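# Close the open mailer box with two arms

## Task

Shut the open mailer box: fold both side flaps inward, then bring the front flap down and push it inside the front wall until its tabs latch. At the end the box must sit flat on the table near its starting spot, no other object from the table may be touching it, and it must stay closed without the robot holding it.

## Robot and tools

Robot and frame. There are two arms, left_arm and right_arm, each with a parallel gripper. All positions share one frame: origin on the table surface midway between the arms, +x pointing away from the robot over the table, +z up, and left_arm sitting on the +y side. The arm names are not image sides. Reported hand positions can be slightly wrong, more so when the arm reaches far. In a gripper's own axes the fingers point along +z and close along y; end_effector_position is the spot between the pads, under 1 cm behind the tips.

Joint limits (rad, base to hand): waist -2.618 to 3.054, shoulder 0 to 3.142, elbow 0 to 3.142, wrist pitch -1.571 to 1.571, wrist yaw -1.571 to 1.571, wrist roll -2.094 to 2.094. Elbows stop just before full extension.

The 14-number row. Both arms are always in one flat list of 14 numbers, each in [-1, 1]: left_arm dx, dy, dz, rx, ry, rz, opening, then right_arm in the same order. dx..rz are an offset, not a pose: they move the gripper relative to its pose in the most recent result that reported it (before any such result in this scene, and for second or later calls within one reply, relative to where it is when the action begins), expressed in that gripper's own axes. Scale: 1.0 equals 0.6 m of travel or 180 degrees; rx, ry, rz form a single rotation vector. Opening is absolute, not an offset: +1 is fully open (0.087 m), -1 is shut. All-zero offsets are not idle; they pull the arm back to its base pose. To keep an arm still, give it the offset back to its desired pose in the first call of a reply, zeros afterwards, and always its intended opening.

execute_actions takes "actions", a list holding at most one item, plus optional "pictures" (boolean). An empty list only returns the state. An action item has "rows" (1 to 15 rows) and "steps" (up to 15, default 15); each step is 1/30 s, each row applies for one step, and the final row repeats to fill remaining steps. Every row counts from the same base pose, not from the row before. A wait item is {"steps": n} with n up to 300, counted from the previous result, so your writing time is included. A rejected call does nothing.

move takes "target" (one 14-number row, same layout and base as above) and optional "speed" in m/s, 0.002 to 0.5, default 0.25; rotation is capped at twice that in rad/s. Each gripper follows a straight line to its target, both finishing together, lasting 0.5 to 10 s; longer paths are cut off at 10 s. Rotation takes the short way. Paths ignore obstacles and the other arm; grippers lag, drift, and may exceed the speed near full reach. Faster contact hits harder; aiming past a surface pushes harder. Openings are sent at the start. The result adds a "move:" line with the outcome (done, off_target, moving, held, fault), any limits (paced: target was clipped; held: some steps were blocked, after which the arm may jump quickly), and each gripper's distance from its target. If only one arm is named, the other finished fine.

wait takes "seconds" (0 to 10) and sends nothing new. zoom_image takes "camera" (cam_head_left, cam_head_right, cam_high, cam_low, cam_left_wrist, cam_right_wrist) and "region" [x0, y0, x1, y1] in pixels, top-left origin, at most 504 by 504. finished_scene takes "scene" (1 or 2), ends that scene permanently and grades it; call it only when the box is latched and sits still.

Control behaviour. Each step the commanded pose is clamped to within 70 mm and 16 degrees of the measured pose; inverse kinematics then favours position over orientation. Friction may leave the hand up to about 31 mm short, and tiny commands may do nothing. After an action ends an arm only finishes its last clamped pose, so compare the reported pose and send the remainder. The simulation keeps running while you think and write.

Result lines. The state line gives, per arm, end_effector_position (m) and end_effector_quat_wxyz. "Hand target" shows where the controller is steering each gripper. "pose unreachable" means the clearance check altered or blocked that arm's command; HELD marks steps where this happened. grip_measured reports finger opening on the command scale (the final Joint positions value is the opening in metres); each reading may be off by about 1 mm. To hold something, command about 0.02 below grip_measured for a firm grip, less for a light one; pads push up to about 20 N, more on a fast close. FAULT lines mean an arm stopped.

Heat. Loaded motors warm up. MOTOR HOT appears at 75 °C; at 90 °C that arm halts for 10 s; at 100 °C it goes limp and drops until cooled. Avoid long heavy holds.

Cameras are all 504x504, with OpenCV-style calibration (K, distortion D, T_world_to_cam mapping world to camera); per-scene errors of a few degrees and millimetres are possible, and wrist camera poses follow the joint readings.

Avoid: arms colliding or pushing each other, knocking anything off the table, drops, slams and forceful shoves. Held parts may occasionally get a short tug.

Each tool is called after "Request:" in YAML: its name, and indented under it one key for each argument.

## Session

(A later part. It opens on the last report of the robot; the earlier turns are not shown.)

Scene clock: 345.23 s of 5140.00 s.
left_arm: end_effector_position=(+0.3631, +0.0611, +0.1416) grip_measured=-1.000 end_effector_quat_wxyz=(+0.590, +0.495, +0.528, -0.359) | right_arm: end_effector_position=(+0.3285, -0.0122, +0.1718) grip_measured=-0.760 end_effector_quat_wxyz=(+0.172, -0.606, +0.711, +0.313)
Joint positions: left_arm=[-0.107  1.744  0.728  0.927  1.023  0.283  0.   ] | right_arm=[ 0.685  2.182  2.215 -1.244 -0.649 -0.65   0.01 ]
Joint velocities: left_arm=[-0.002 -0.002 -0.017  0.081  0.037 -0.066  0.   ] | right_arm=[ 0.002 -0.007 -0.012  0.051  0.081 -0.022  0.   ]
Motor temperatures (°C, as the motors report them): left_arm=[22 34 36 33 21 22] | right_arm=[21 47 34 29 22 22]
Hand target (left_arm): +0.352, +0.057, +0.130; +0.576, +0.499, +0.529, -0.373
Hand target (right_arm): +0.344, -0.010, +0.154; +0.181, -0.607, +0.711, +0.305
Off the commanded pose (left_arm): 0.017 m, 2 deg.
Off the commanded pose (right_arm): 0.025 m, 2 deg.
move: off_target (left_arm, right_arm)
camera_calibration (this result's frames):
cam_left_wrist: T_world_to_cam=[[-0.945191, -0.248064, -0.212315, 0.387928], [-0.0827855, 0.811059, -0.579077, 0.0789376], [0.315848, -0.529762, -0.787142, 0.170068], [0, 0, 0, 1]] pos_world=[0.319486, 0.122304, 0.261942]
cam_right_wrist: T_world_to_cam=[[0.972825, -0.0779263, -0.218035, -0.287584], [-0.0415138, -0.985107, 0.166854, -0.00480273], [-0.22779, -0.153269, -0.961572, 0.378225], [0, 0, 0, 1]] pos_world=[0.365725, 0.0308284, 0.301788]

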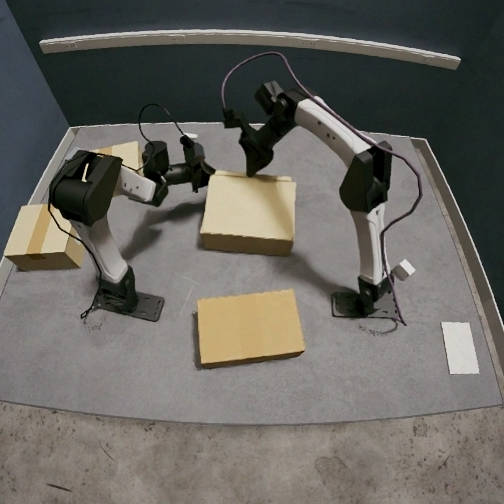

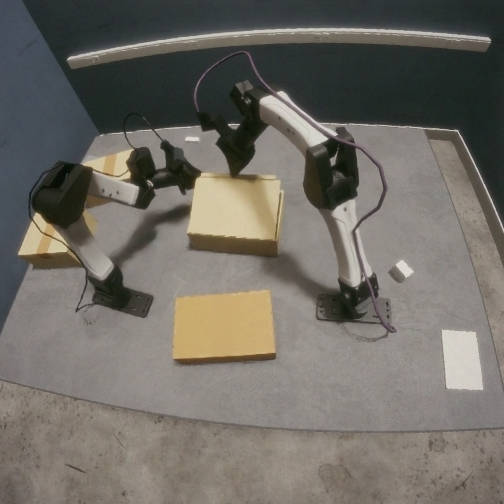

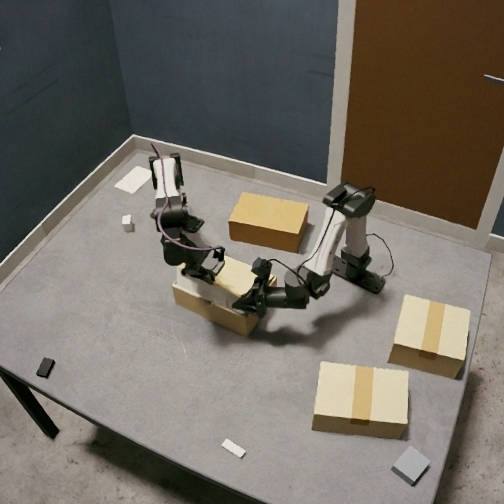

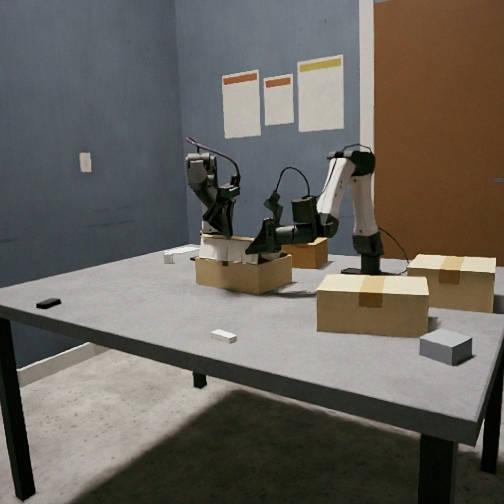

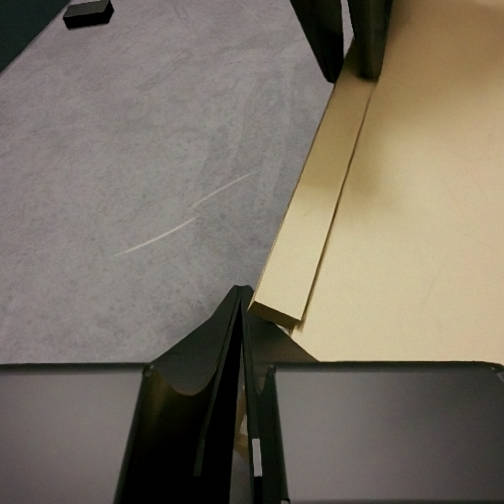

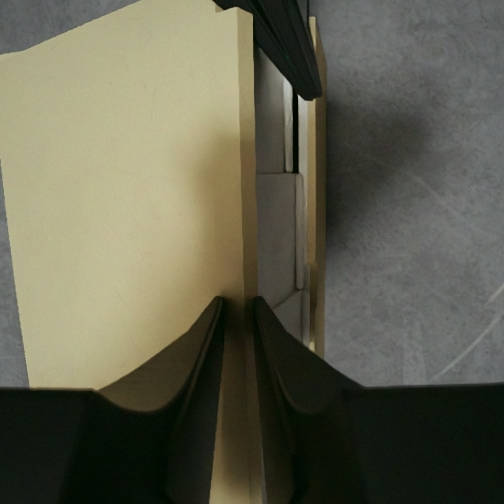

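Request:
zoom_image:
  camera: "cam_low"
  region: [170,200,330,310]

Request:
zoom_image:
  camera: "cam_high"
  region: [150,230,310,350]

Region (170, 200, 330, 310) of cam_low's 504x504 image, scaled by 3.150, with more detail than that image has; it fills the top 346 rows of this view, and the rest is white.

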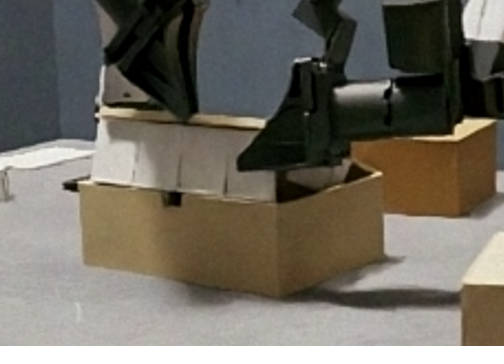

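Region (150, 230, 310, 350) of cam_high's 504x504 image, scaled by 3.150, with more detail than that image has; it fills the top 378 rows of this view, and the rest is white.

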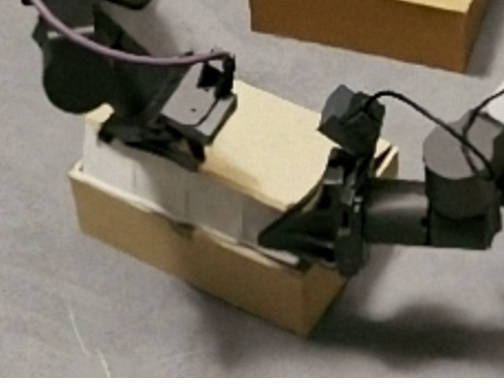

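Request:
move:
  target: [0.02,0.03,0.17,0.1,0,0,-1,-0.023,0.025,-0.03,0,0,0,-0.8]
  speed: 0.06

Scene clock: 353.67 s of 5140.00 s.
left_arm: end_effector_position=(+0.4147, -0.0206, +0.1391) grip_measured=-1.000 end_effector_quat_wxyz=(+0.523, +0.575, +0.459, -0.430) | right_arm: end_effector_position=(+0.3220, -0.0260, +0.1843) grip_measured=-0.760 end_effector_quat_wxyz=(+0.154, -0.602, +0.728, +0.291)
Joint positions: left_arm=[-0.209  2.091  1.301  0.561  1.2    0.423  0.   ] | right_arm=[ 0.686  2.182  2.291 -1.357 -0.598 -0.642  0.01 ]
Joint velocities: left_arm=[-0.017  0.002 -0.007 -0.081 -0.007  0.037  0.   ] | right_arm=[-0.012 -0.017 -0.007  0.022  0.066 -0.007  0.001]
Motor temperatures (°C, as the motors report them): left_arm=[22 34 36 33 21 22] | right_arm=[21 47 34 29 22 22]
Hand target (left_arm): +0.409, -0.030, +0.128; +0.508, +0.578, +0.463, -0.440
Hand target (right_arm): +0.319, -0.013, +0.198; +0.172, -0.607, +0.710, +0.313
Off the commanded pose (left_arm): 0.016 m, 2 deg.
Off the commanded pose (right_arm): 0.019 m, 4 deg.
After step 90, 2.47 s passed at rest.
move: off_target (left_arm, right_arm)
camera_calibration (this result's frames):
cam_left_wrist: T_world_to_cam=[[-0.976035, 0.0365139, -0.214526, 0.434817], [0.15146, 0.82184, -0.549217, 0.0469458], [0.156252, -0.568548, -0.807675, 0.176723], [0, 0, 0, 1]] pos_world=[0.389673, 0.0460165, 0.261798]
cam_right_wrist: T_world_to_cam=[[0.969189, -0.113393, -0.218666, -0.279234], [-0.0621173, -0.971561, 0.228498, -0.0251054], [-0.238357, -0.207875, -0.94867, 0.386251], [0, 0, 0, 1]] pos_world=[0.361136, 0.0242373, 0.311102]

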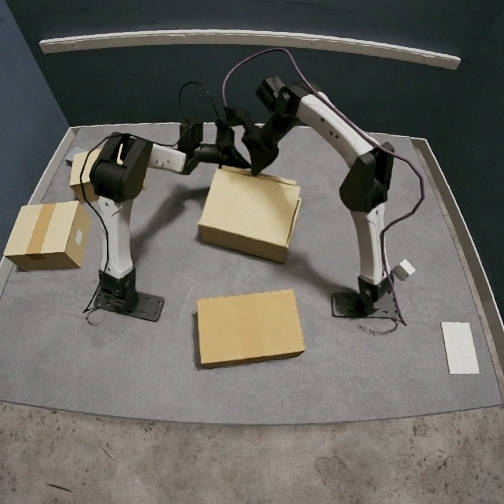

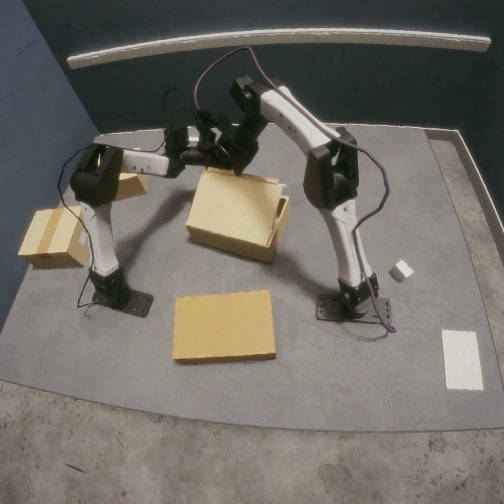

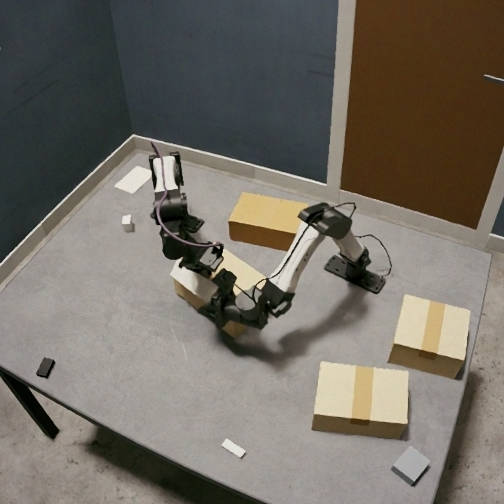

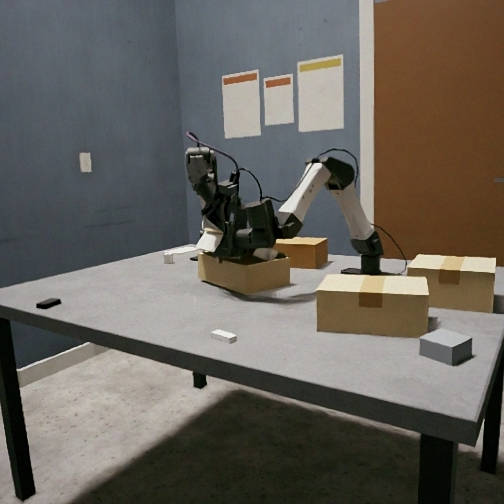

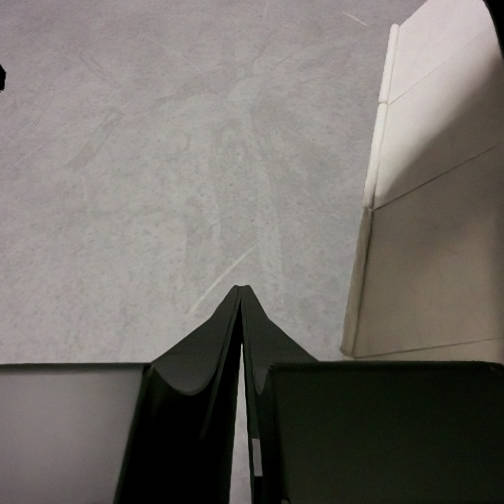

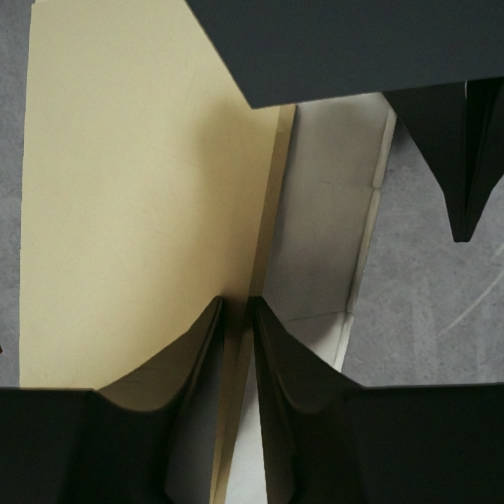

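Request:
move:
  target: [0.01,0.02,-0.05,0.17,0,0,-1,-0.02,0,-0.0,0,0,0,-0.8]
  speed: 0.08

Scene clock: 361.03 s of 5140.00 s.
left_arm: end_effector_position=(+0.4272, +0.0074, +0.1462) grip_measured=-1.000 end_effector_quat_wxyz=(+0.430, +0.663, +0.385, -0.477) | right_arm: end_effector_position=(+0.3298, -0.0212, +0.1912) grip_measured=-0.761 end_effector_quat_wxyz=(+0.162, -0.604, +0.727, +0.284)
Joint positions: left_arm=[-0.132  2.597  2.52  -1.552  1.393  1.838  0.   ] | right_arm=[ 0.689  2.233  2.406 -1.403 -0.584 -0.639  0.01 ]
Joint velocities: left_arm=[-0.002 -0.012 -0.012 -0.051  0.037  0.051  0.   ] | right_arm=[ 0.002  0.007 -0.022 -0.022 -0.007 -0.037  0.   ]
Motor temperatures (°C, as the motors report them): left_arm=[22 35 36 32 21 22] | right_arm=[21 46 34 29 22 22]
Hand target (left_arm): +0.428, +0.009, +0.138; +0.421, +0.663, +0.392, -0.478
Hand target (right_arm): +0.325, -0.017, +0.191; +0.154, -0.602, +0.728, +0.290
Off the commanded pose (left_arm): 0.008 m, 13 deg.
Off the commanded pose (right_arm): 0.007 m, 1 deg.
joint sent to its limit (left arm) — the command would take joint 4 (wrist pitch) past its lower limit, so that joint was sent only as far as its limit.
move: off_target (left_arm)
camera_calibration (this result's frames):
cam_left_wrist: T_world_to_cam=[[-0.917416, 0.33823, -0.209641, 0.419561], [0.397875, 0.788474, -0.469047, -0.0908072], [0.00665109, -0.513722, -0.857931, 0.267274], [0, 0, 0, 1]] pos_world=[0.419264, 0.0669955, 0.274667]
cam_right_wrist: T_world_to_cam=[[0.973135, -0.116643, -0.198502, -0.290009], [-0.0702324, -0.971466, 0.226542, -0.0184703], [-0.219263, -0.206515, -0.953559, 0.390275], [0, 0, 0, 1]] pos_world=[0.366493, 0.028827, 0.318768]

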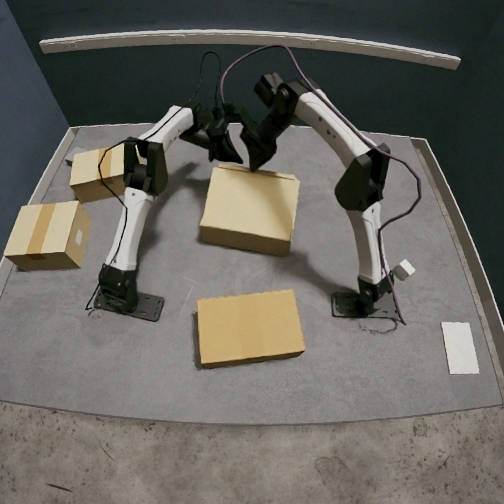

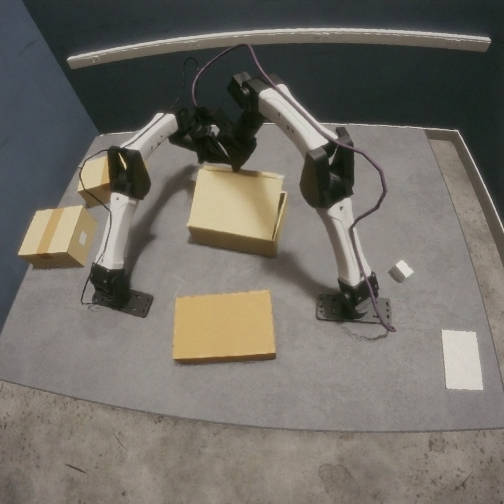

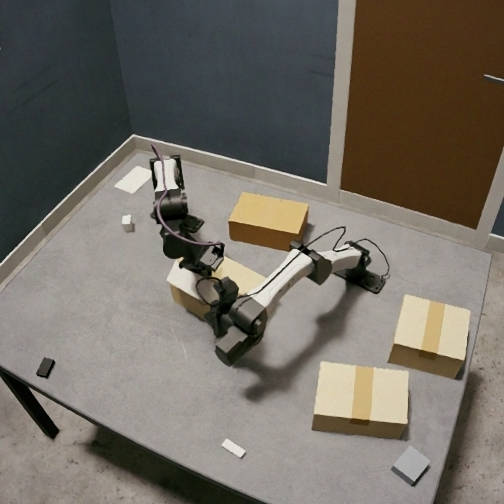

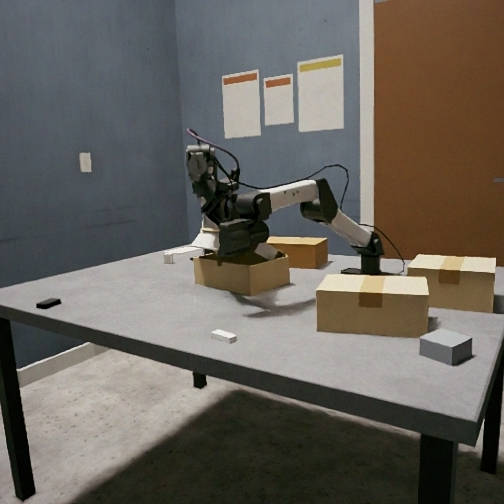

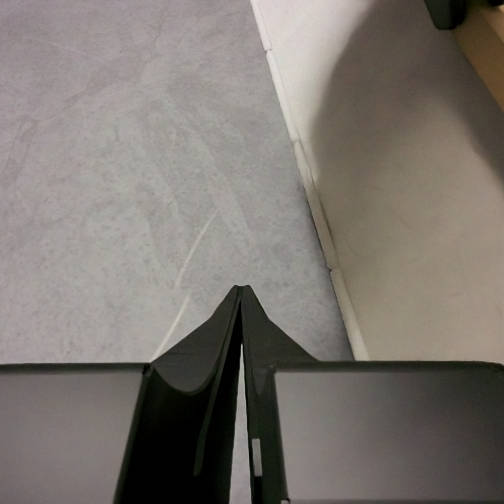

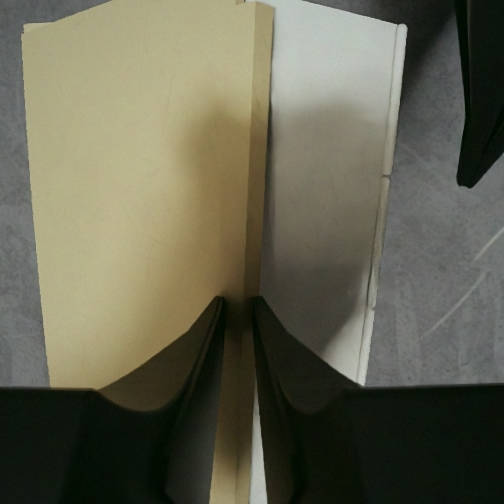

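Request:
move:
  target: [0,0,0,0,0,0,-1,0,0,0,0,-0.1,0,-0.8]
  speed: 0.08

Request:
move:
  target: [-0.037,-0.15,0.045,0,0,0,-1,0,0,0,0,0,0,-0.8]
  speed: 0.05

Scene clock: 365.50 s of 5140.00 s.
left_arm: end_effector_position=(+0.4269, +0.0076, +0.1460) grip_measured=-1.000 end_effector_quat_wxyz=(+0.429, +0.663, +0.386, -0.477) | right_arm: end_effector_position=(+0.3280, -0.0204, +0.1816) grip_measured=-0.761 end_effector_quat_wxyz=(+0.260, -0.557, +0.697, +0.370)
Joint positions: left_arm=[-0.132  2.597  2.52  -1.556  1.392  1.841  0.   ] | right_arm=[ 0.622  1.928  1.76  -0.812 -0.778 -0.523  0.01 ]
Joint velocities: left_arm=[-0.012 -0.012 -0.022  0.051  0.022 -0.051  0.   ] | right_arm=[ 0.007  0.002 -0.012  0.022 -0.022  0.095  0.   ]
Motor temperatures (°C, as the motors report them): left_arm=[22 37 36 31 21 22] | right_arm=[21 47 34 29 22 22]
Hand target (left_arm): +0.427, +0.007, +0.146; +0.430, +0.663, +0.385, -0.477
Hand target (right_arm): +0.329, -0.022, +0.190; +0.274, -0.553, +0.692, +0.374
Off the commanded pose (left_arm): 0.000 m, 0 deg.
Off the commanded pose (right_arm): 0.010 m, 2 deg.
move: done
camera_calibration (this result's frames):
cam_left_wrist: T_world_to_cam=[[-0.917422, 0.33896, -0.20843, 0.418934], [0.397875, 0.788949, -0.468247, -0.0910162], [0.00572336, -0.512509, -0.858663, 0.267718], [0, 0, 0, 1]] pos_world=[0.41902, 0.067013, 0.27458]
cam_right_wrist: T_world_to_cam=[[0.970392, -0.119152, -0.210102, -0.287183], [-0.132017, -0.990072, -0.0482543, 0.0541185], [-0.202267, 0.0745626, -0.976488, 0.385205], [0, 0, 0, 1]] pos_world=[0.363739, -0.00935917, 0.318421]

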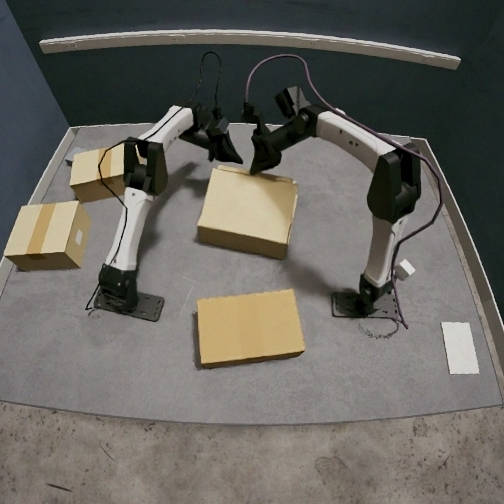

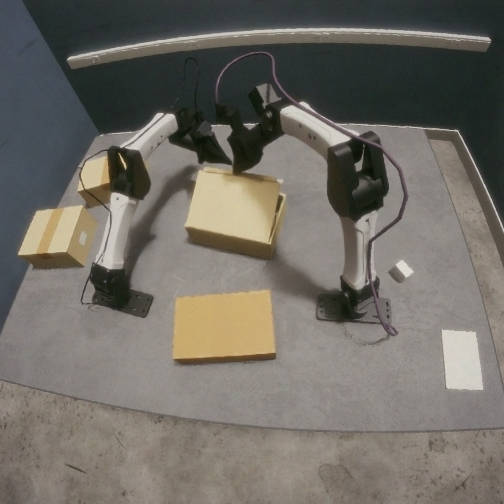

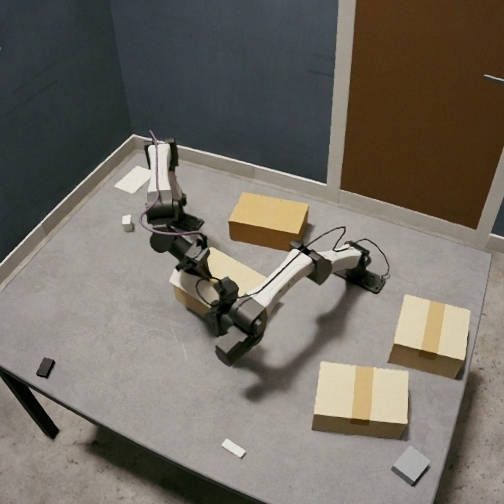

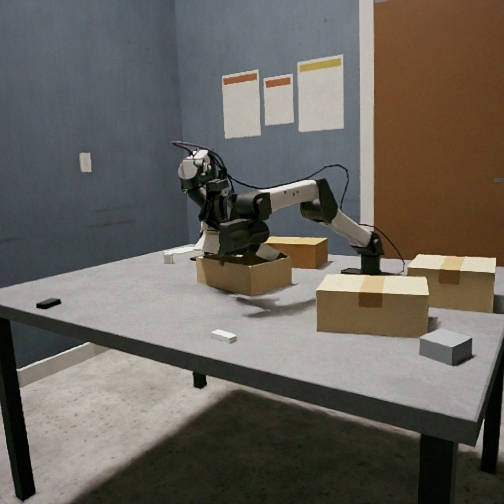

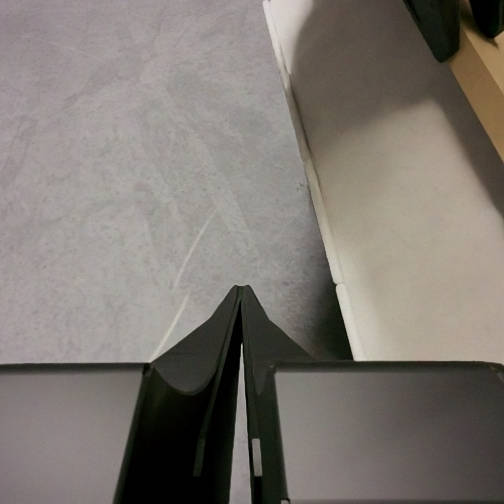

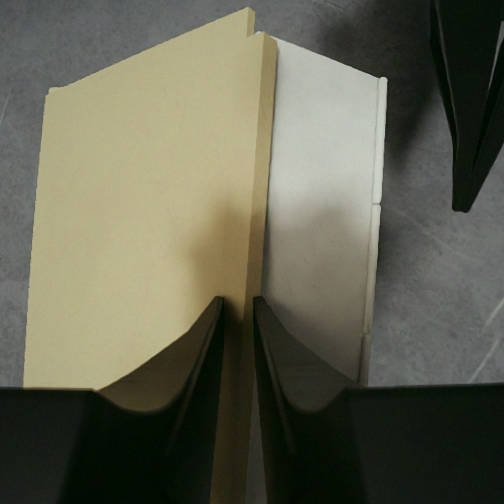

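Scene clock: 367.70 s of 5140.00 s.
left_arm: end_effector_position=(+0.3423, +0.0143, +0.1543) grip_measured=-1.000 end_effector_quat_wxyz=(+0.443, +0.667, +0.376, -0.466) | right_arm: end_effector_position=(+0.3167, -0.0202, +0.1811) grip_measured=-0.766 end_effector_quat_wxyz=(+0.241, -0.556, +0.697, +0.384)
Joint positions: left_arm=[-0.177  2.035  1.58  -0.852  1.391  1.549  0.   ] | right_arm=[ 0.627  1.928  1.76  -0.848 -0.806 -0.523  0.01 ]
Joint velocities: left_arm=[-0.002 -0.037 -0.076  0.198 -0.037 -0.11   0.   ] | right_arm=[-0.007  0.007  0.002  0.007 -0.051  0.022 -0.001]
Motor temperatures (°C, as the motors report them): left_arm=[22 38 36 31 21 22] | right_arm=[21 46 34 29 22 22]
Hand target (left_arm): +0.331, +0.010, +0.147; +0.427, +0.664, +0.383, -0.479
Hand target (right_arm): +0.328, -0.021, +0.182; +0.259, -0.557, +0.697, +0.370
Off the commanded pose (left_arm): 0.016 m, 2 deg.
Off the commanded pose (right_arm): 0.011 m, 3 deg.
move: off_target (left_arm, right_arm)
camera_calibration (this result's frames):
cam_left_wrist: T_world_to_cam=[[-0.911338, 0.329475, -0.246799, 0.34478], [0.409723, 0.78405, -0.466254, -0.0630437], [0.039884, -0.526034, -0.849528, 0.265851], [0, 0, 0, 1]] pos_world=[0.329438, 0.0756796, 0.281545]
cam_right_wrist: T_world_to_cam=[[0.962805, -0.0992958, -0.251291, -0.266018], [-0.113515, -0.992618, -0.0426989, 0.0458747], [-0.245197, 0.069636, -0.966969, 0.394195], [0, 0, 0, 1]] pos_world=[0.357986, -0.00832853, 0.316285]

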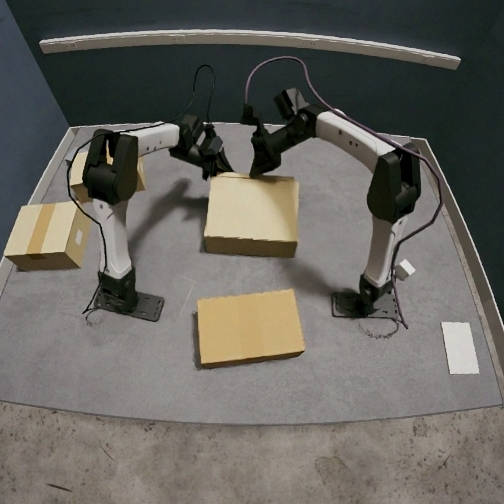

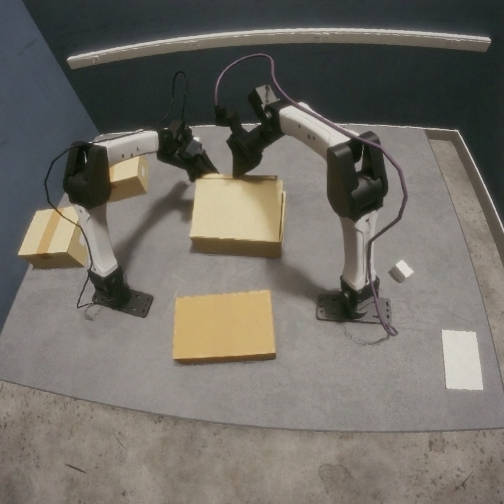

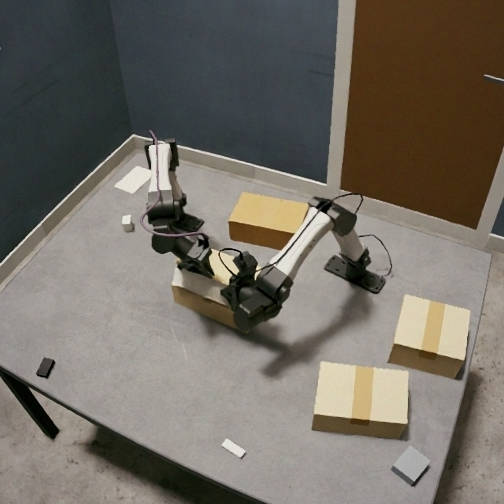

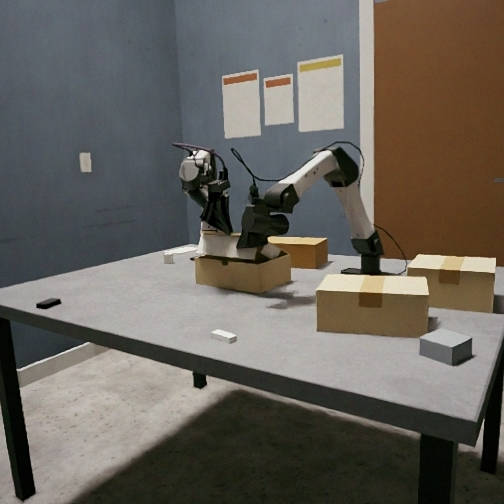

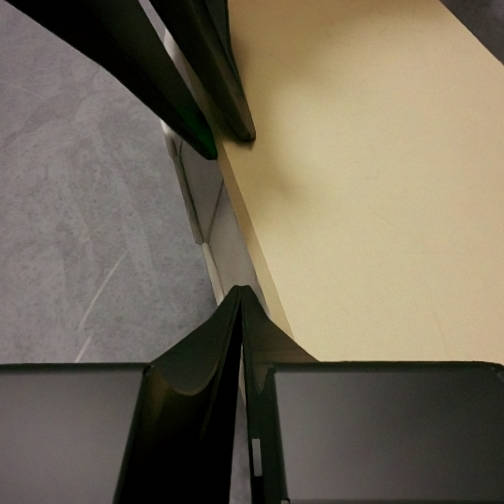

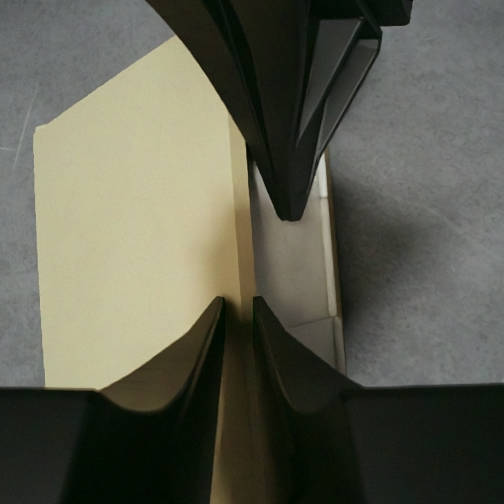

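Request:
move:
  target: [0.052,-0.01,0.057,0,0,0,-1,-0.012,-0.015,-0.01,0,0,0,-0.8]
  speed: 0.05

Scene clock: 370.90 s of 5140.00 s.
left_arm: end_effector_position=(+0.3455, -0.0097, +0.1271) grip_measured=-1.000 end_effector_quat_wxyz=(+0.456, +0.667, +0.367, -0.461) | right_arm: end_effector_position=(+0.3112, -0.0285, +0.1768) grip_measured=-0.770 end_effector_quat_wxyz=(+0.206, -0.551, +0.710, +0.387)
Joint positions: left_arm=[-0.228  2.032  1.413 -0.366  1.377  1.255  0.   ] | right_arm=[ 0.618  1.96   1.812 -0.957 -0.812 -0.544  0.01 ]
Joint velocities: left_arm=[-0.007 -0.002 -0.017  0.007 -0.037 -0.022  0.   ] | right_arm=[-0.002  0.002  0.002 -0.007  0.007  0.007  0.001]
Motor temperatures (°C, as the motors report them): left_arm=[22 39 36 31 22 22] | right_arm=[21 46 35 29 22 22]
Hand target (left_arm): +0.335, -0.012, +0.117; +0.442, +0.668, +0.375, -0.467
Hand target (right_arm): +0.327, -0.023, +0.188; +0.241, -0.556, +0.697, +0.384
Off the commanded pose (left_arm): 0.014 m, 2 deg.
Off the commanded pose (right_arm): 0.021 m, 4 deg.
move: off_target (left_arm, right_arm)
camera_calibration (this result's frames):
cam_left_wrist: T_world_to_cam=[[-0.906099, 0.31966, -0.277133, 0.350886], [0.418172, 0.776057, -0.472088, -0.0605135], [0.0641632, -0.543648, -0.836857, 0.21985], [0, 0, 0, 1]] pos_world=[0.329136, 0.0543186, 0.252657]
cam_right_wrist: T_world_to_cam=[[0.946215, -0.105277, -0.305931, -0.247894], [-0.108587, -0.994067, 0.00622841, 0.026653], [-0.304772, 0.0273268, -0.952033, 0.404011], [0, 0, 0, 1]] pos_world=[0.360587, -0.010643, 0.308627]

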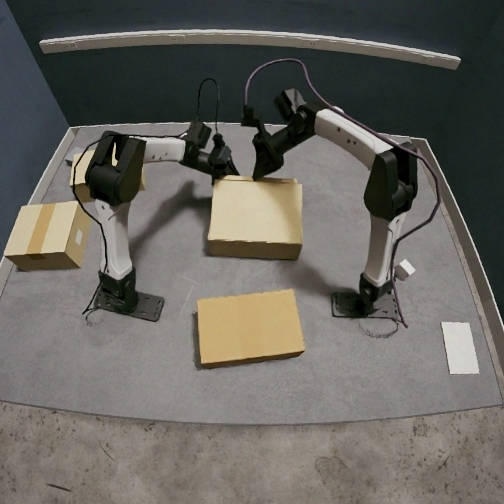

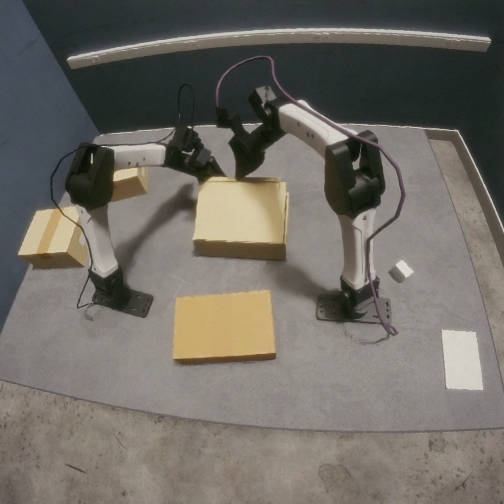

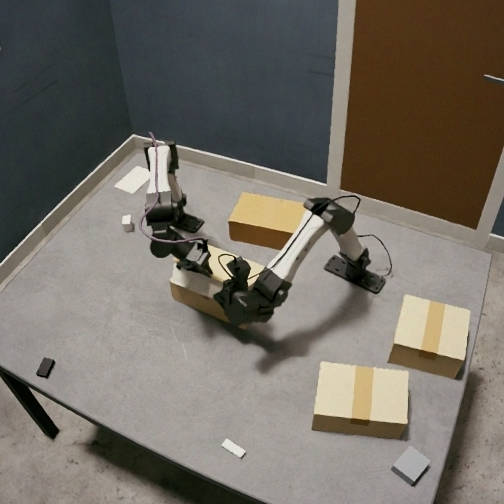

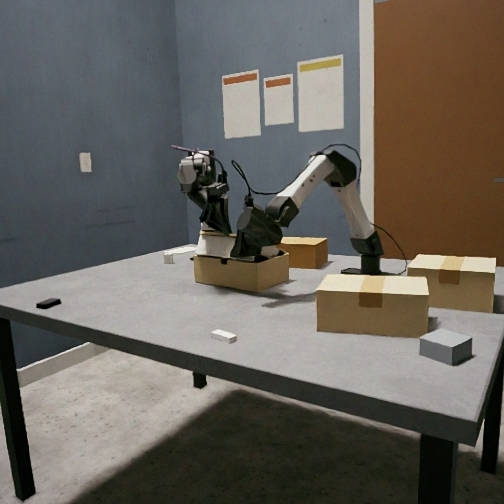

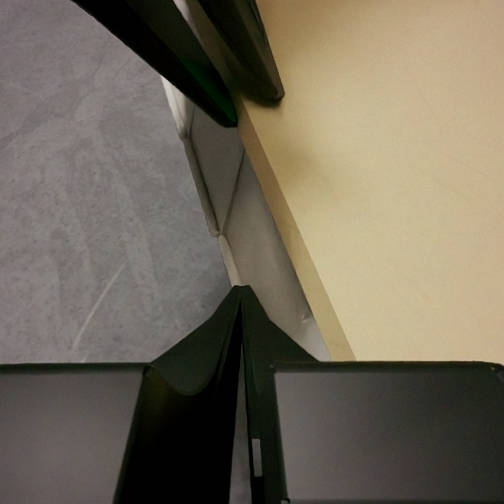

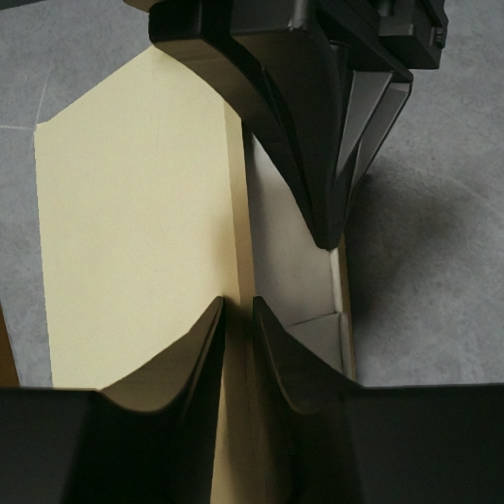

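Request:
move:
  target: [-0.012,-0.05,0.015,0.1,0,0,-1,-0.045,-0.018,-0.023,0,0,0,-0.8]
  speed: 0.05

Scene clock: 376.93 s of 5140.00 s.
left_arm: end_effector_position=(+0.3220, -0.0082, +0.1357) grip_measured=-1.000 end_effector_quat_wxyz=(+0.385, +0.719, +0.315, -0.485) | right_arm: end_effector_position=(+0.3137, -0.0242, +0.1962) grip_measured=-0.797 end_effector_quat_wxyz=(+0.177, -0.546, +0.716, +0.397)
Joint positions: left_arm=[-0.253  2.284  1.941 -1.496  1.327  2.105  0.   ] | right_arm=[ 0.618  2.062  2.045 -1.158 -0.83  -0.554  0.009]
Joint velocities: left_arm=[-0.007 -0.002  0.032 -0.037 -0.022 -0.022  0.   ] | right_arm=[ 0.007  0.012  0.002 -0.11  -0.051 -0.066 -0.001]
Motor temperatures (°C, as the motors report them): left_arm=[22 39 36 30 22 22] | right_arm=[21 46 35 29 22 22]
Hand target (left_arm): +0.314, -0.010, +0.125; +0.359, +0.726, +0.320, -0.492
Hand target (right_arm): +0.331, -0.024, +0.202; +0.206, -0.551, +0.710, +0.387
Off the commanded pose (left_arm): 0.014 m, 6 deg.
Off the commanded pose (right_arm): 0.019 m, 4 deg.
joint sent to its limit (left arm) — the command would take joint 6 (wrist roll) past its upper limit, so that joint was sent only as far as its limit.
move: off_target (left_arm, right_arm)
camera_calibration (this result's frames):
cam_left_wrist: T_world_to_cam=[[-0.822566, 0.508907, -0.25377, 0.302956], [0.567974, 0.713152, -0.410878, -0.104829], [-0.0281223, -0.482109, -0.87566, 0.264861], [0, 0, 0, 1]] pos_world=[0.31619, 0.0482748, 0.265737]
cam_right_wrist: T_world_to_cam=[[0.92814, -0.0997252, -0.358623, -0.22778], [-0.0938486, -0.995012, 0.0338047, 0.0209706], [-0.360205, 0.00228074, -0.93287, 0.436143], [0, 0, 0, 1]] pos_world=[0.370481, -0.00284413, 0.324469]

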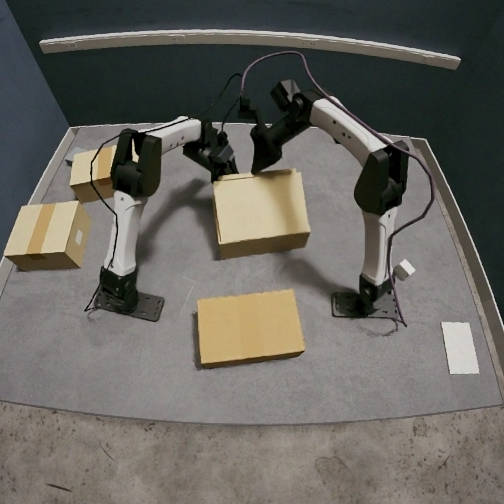

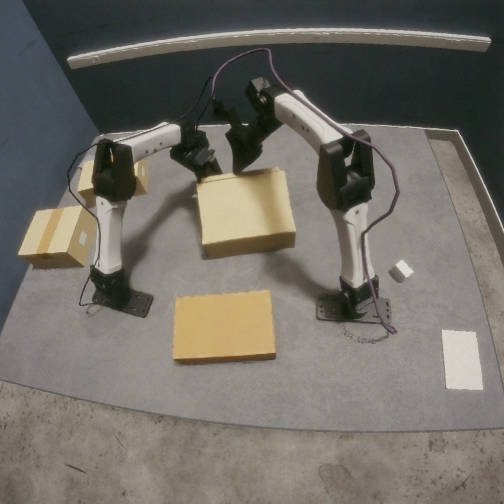

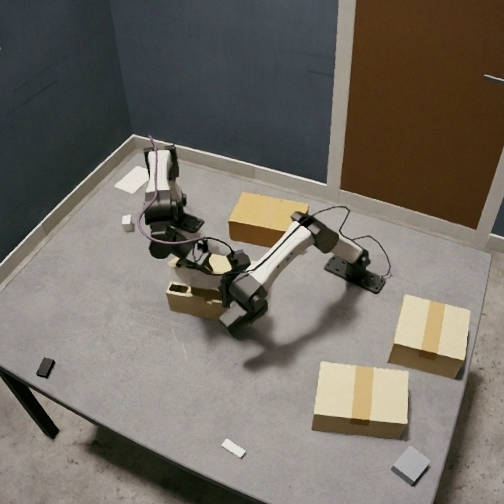

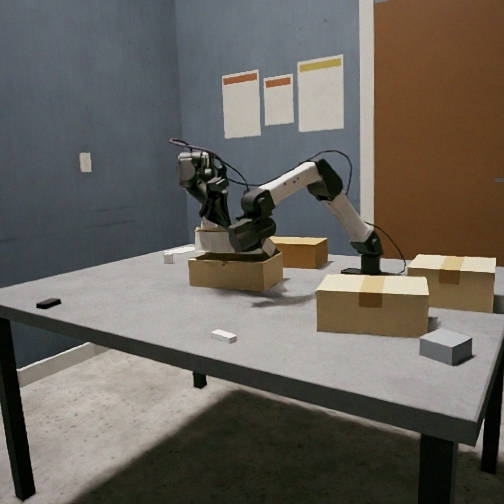

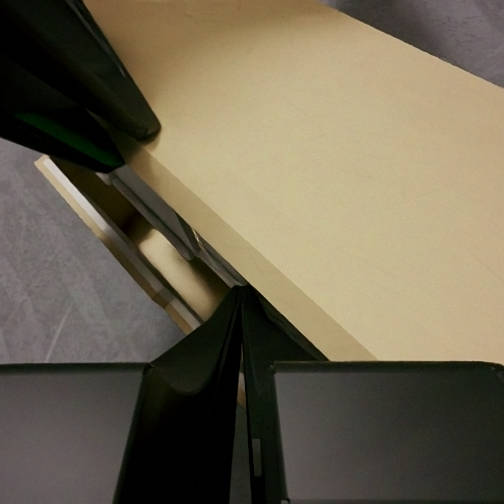

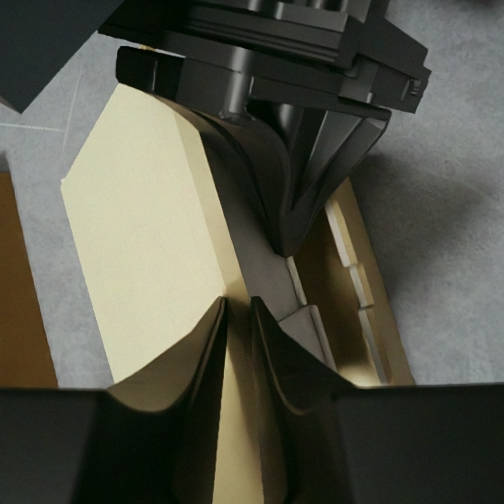

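Request:
move:
  target: [0.025,0,0.005,0,0,0,-1,0.032,-0.082,0.037,0,0,0,-0.9]
  speed: 0.04

Scene clock: 381.70 s of 5140.00 s.
left_arm: end_effector_position=(+0.3282, -0.0102, +0.1312) grip_measured=-1.000 end_effector_quat_wxyz=(+0.394, +0.725, +0.306, -0.474) | right_arm: end_effector_position=(+0.3191, -0.0235, +0.1723) grip_measured=-0.822 end_effector_quat_wxyz=(+0.149, -0.533, +0.712, +0.433)
Joint positions: left_arm=[-0.252  2.292  1.941 -1.454  1.322  2.107  0.   ] | right_arm=[ 0.59   2.139  2.046 -1.165 -0.914 -0.587  0.008]
Joint velocities: left_arm=[-0.007 -0.012  0.002 -0.007 -0.037  0.095  0.   ] | right_arm=[-0.007  0.007  0.002  0.007  0.022  0.022  0.   ]
Motor temperatures (°C, as the motors report them): left_arm=[22 40 36 30 22 22] | right_arm=[21 45 35 29 22 22]
Hand target (left_arm): +0.325, -0.009, +0.121; +0.385, +0.719, +0.315, -0.485
Hand target (right_arm): +0.347, -0.026, +0.152; +0.176, -0.546, +0.716, +0.397
Off the commanded pose (left_arm): 0.011 m, 2 deg.
Off the commanded pose (right_arm): 0.036 m, 5 deg.
After step 90, 0.10 s passed at rest.
move: off_target (left_arm, right_arm)
camera_calibration (this result's frames):
cam_left_wrist: T_world_to_cam=[[-0.812588, 0.506922, -0.287631, 0.309094], [0.582835, 0.708517, -0.397878, -0.115428], [0.00209897, -0.490952, -0.871184, 0.249551], [0, 0, 0, 1]] pos_world=[0.317918, 0.0476141, 0.260383]
cam_right_wrist: T_world_to_cam=[[0.894685, -0.068973, -0.44134, -0.215662], [-0.0709277, -0.997408, 0.012091, 0.0194115], [-0.44103, 0.0204856, -0.897258, 0.435843], [0, 0, 0, 1]] pos_world=[0.386546, -0.00444219, 0.295649]

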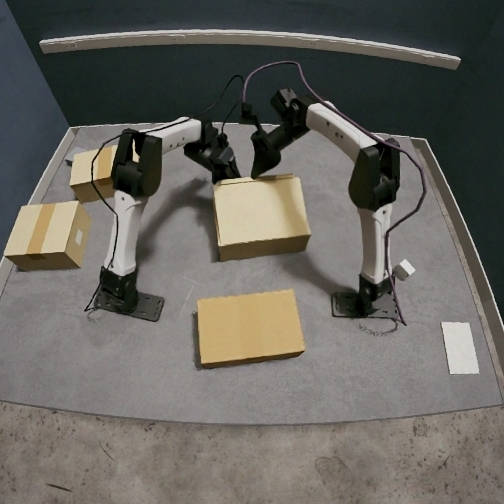

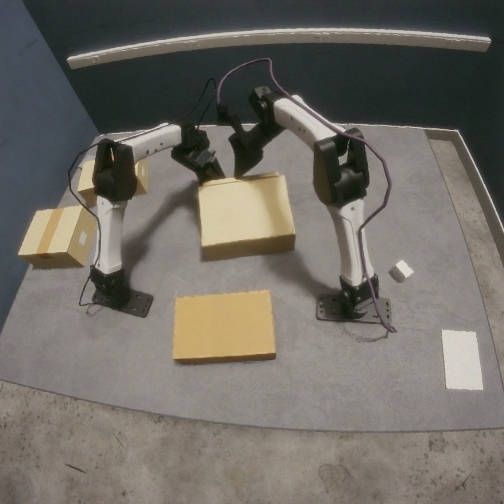

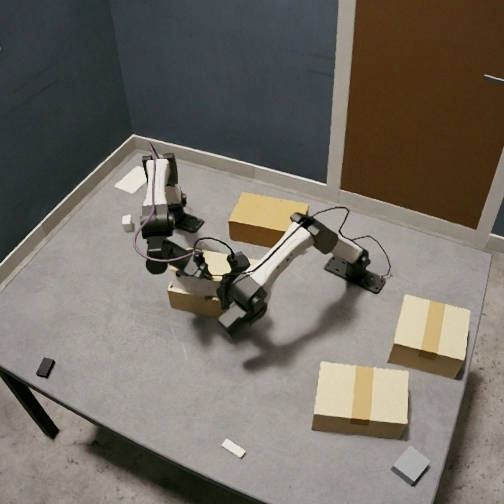

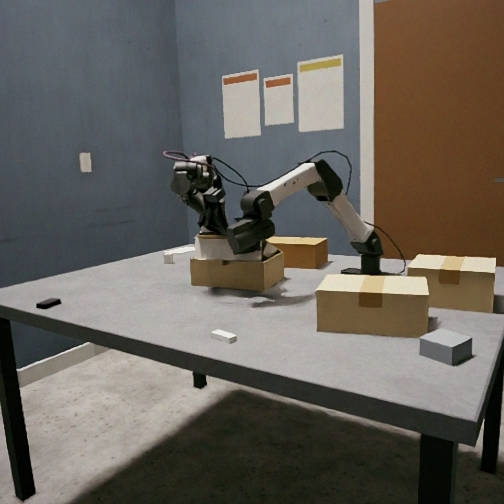

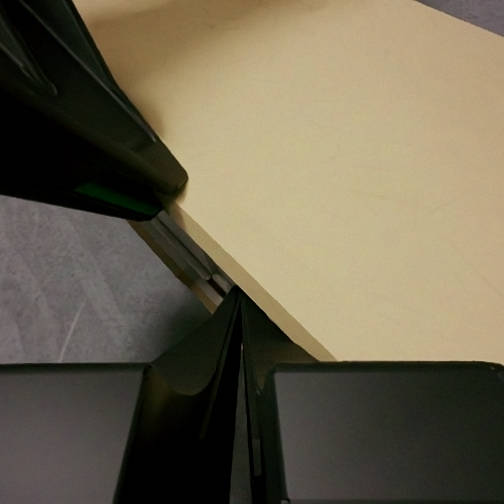

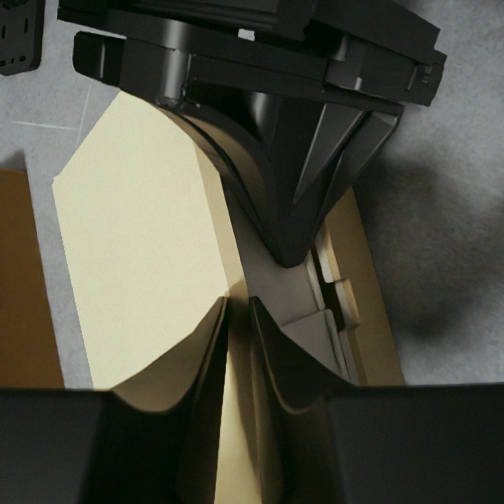

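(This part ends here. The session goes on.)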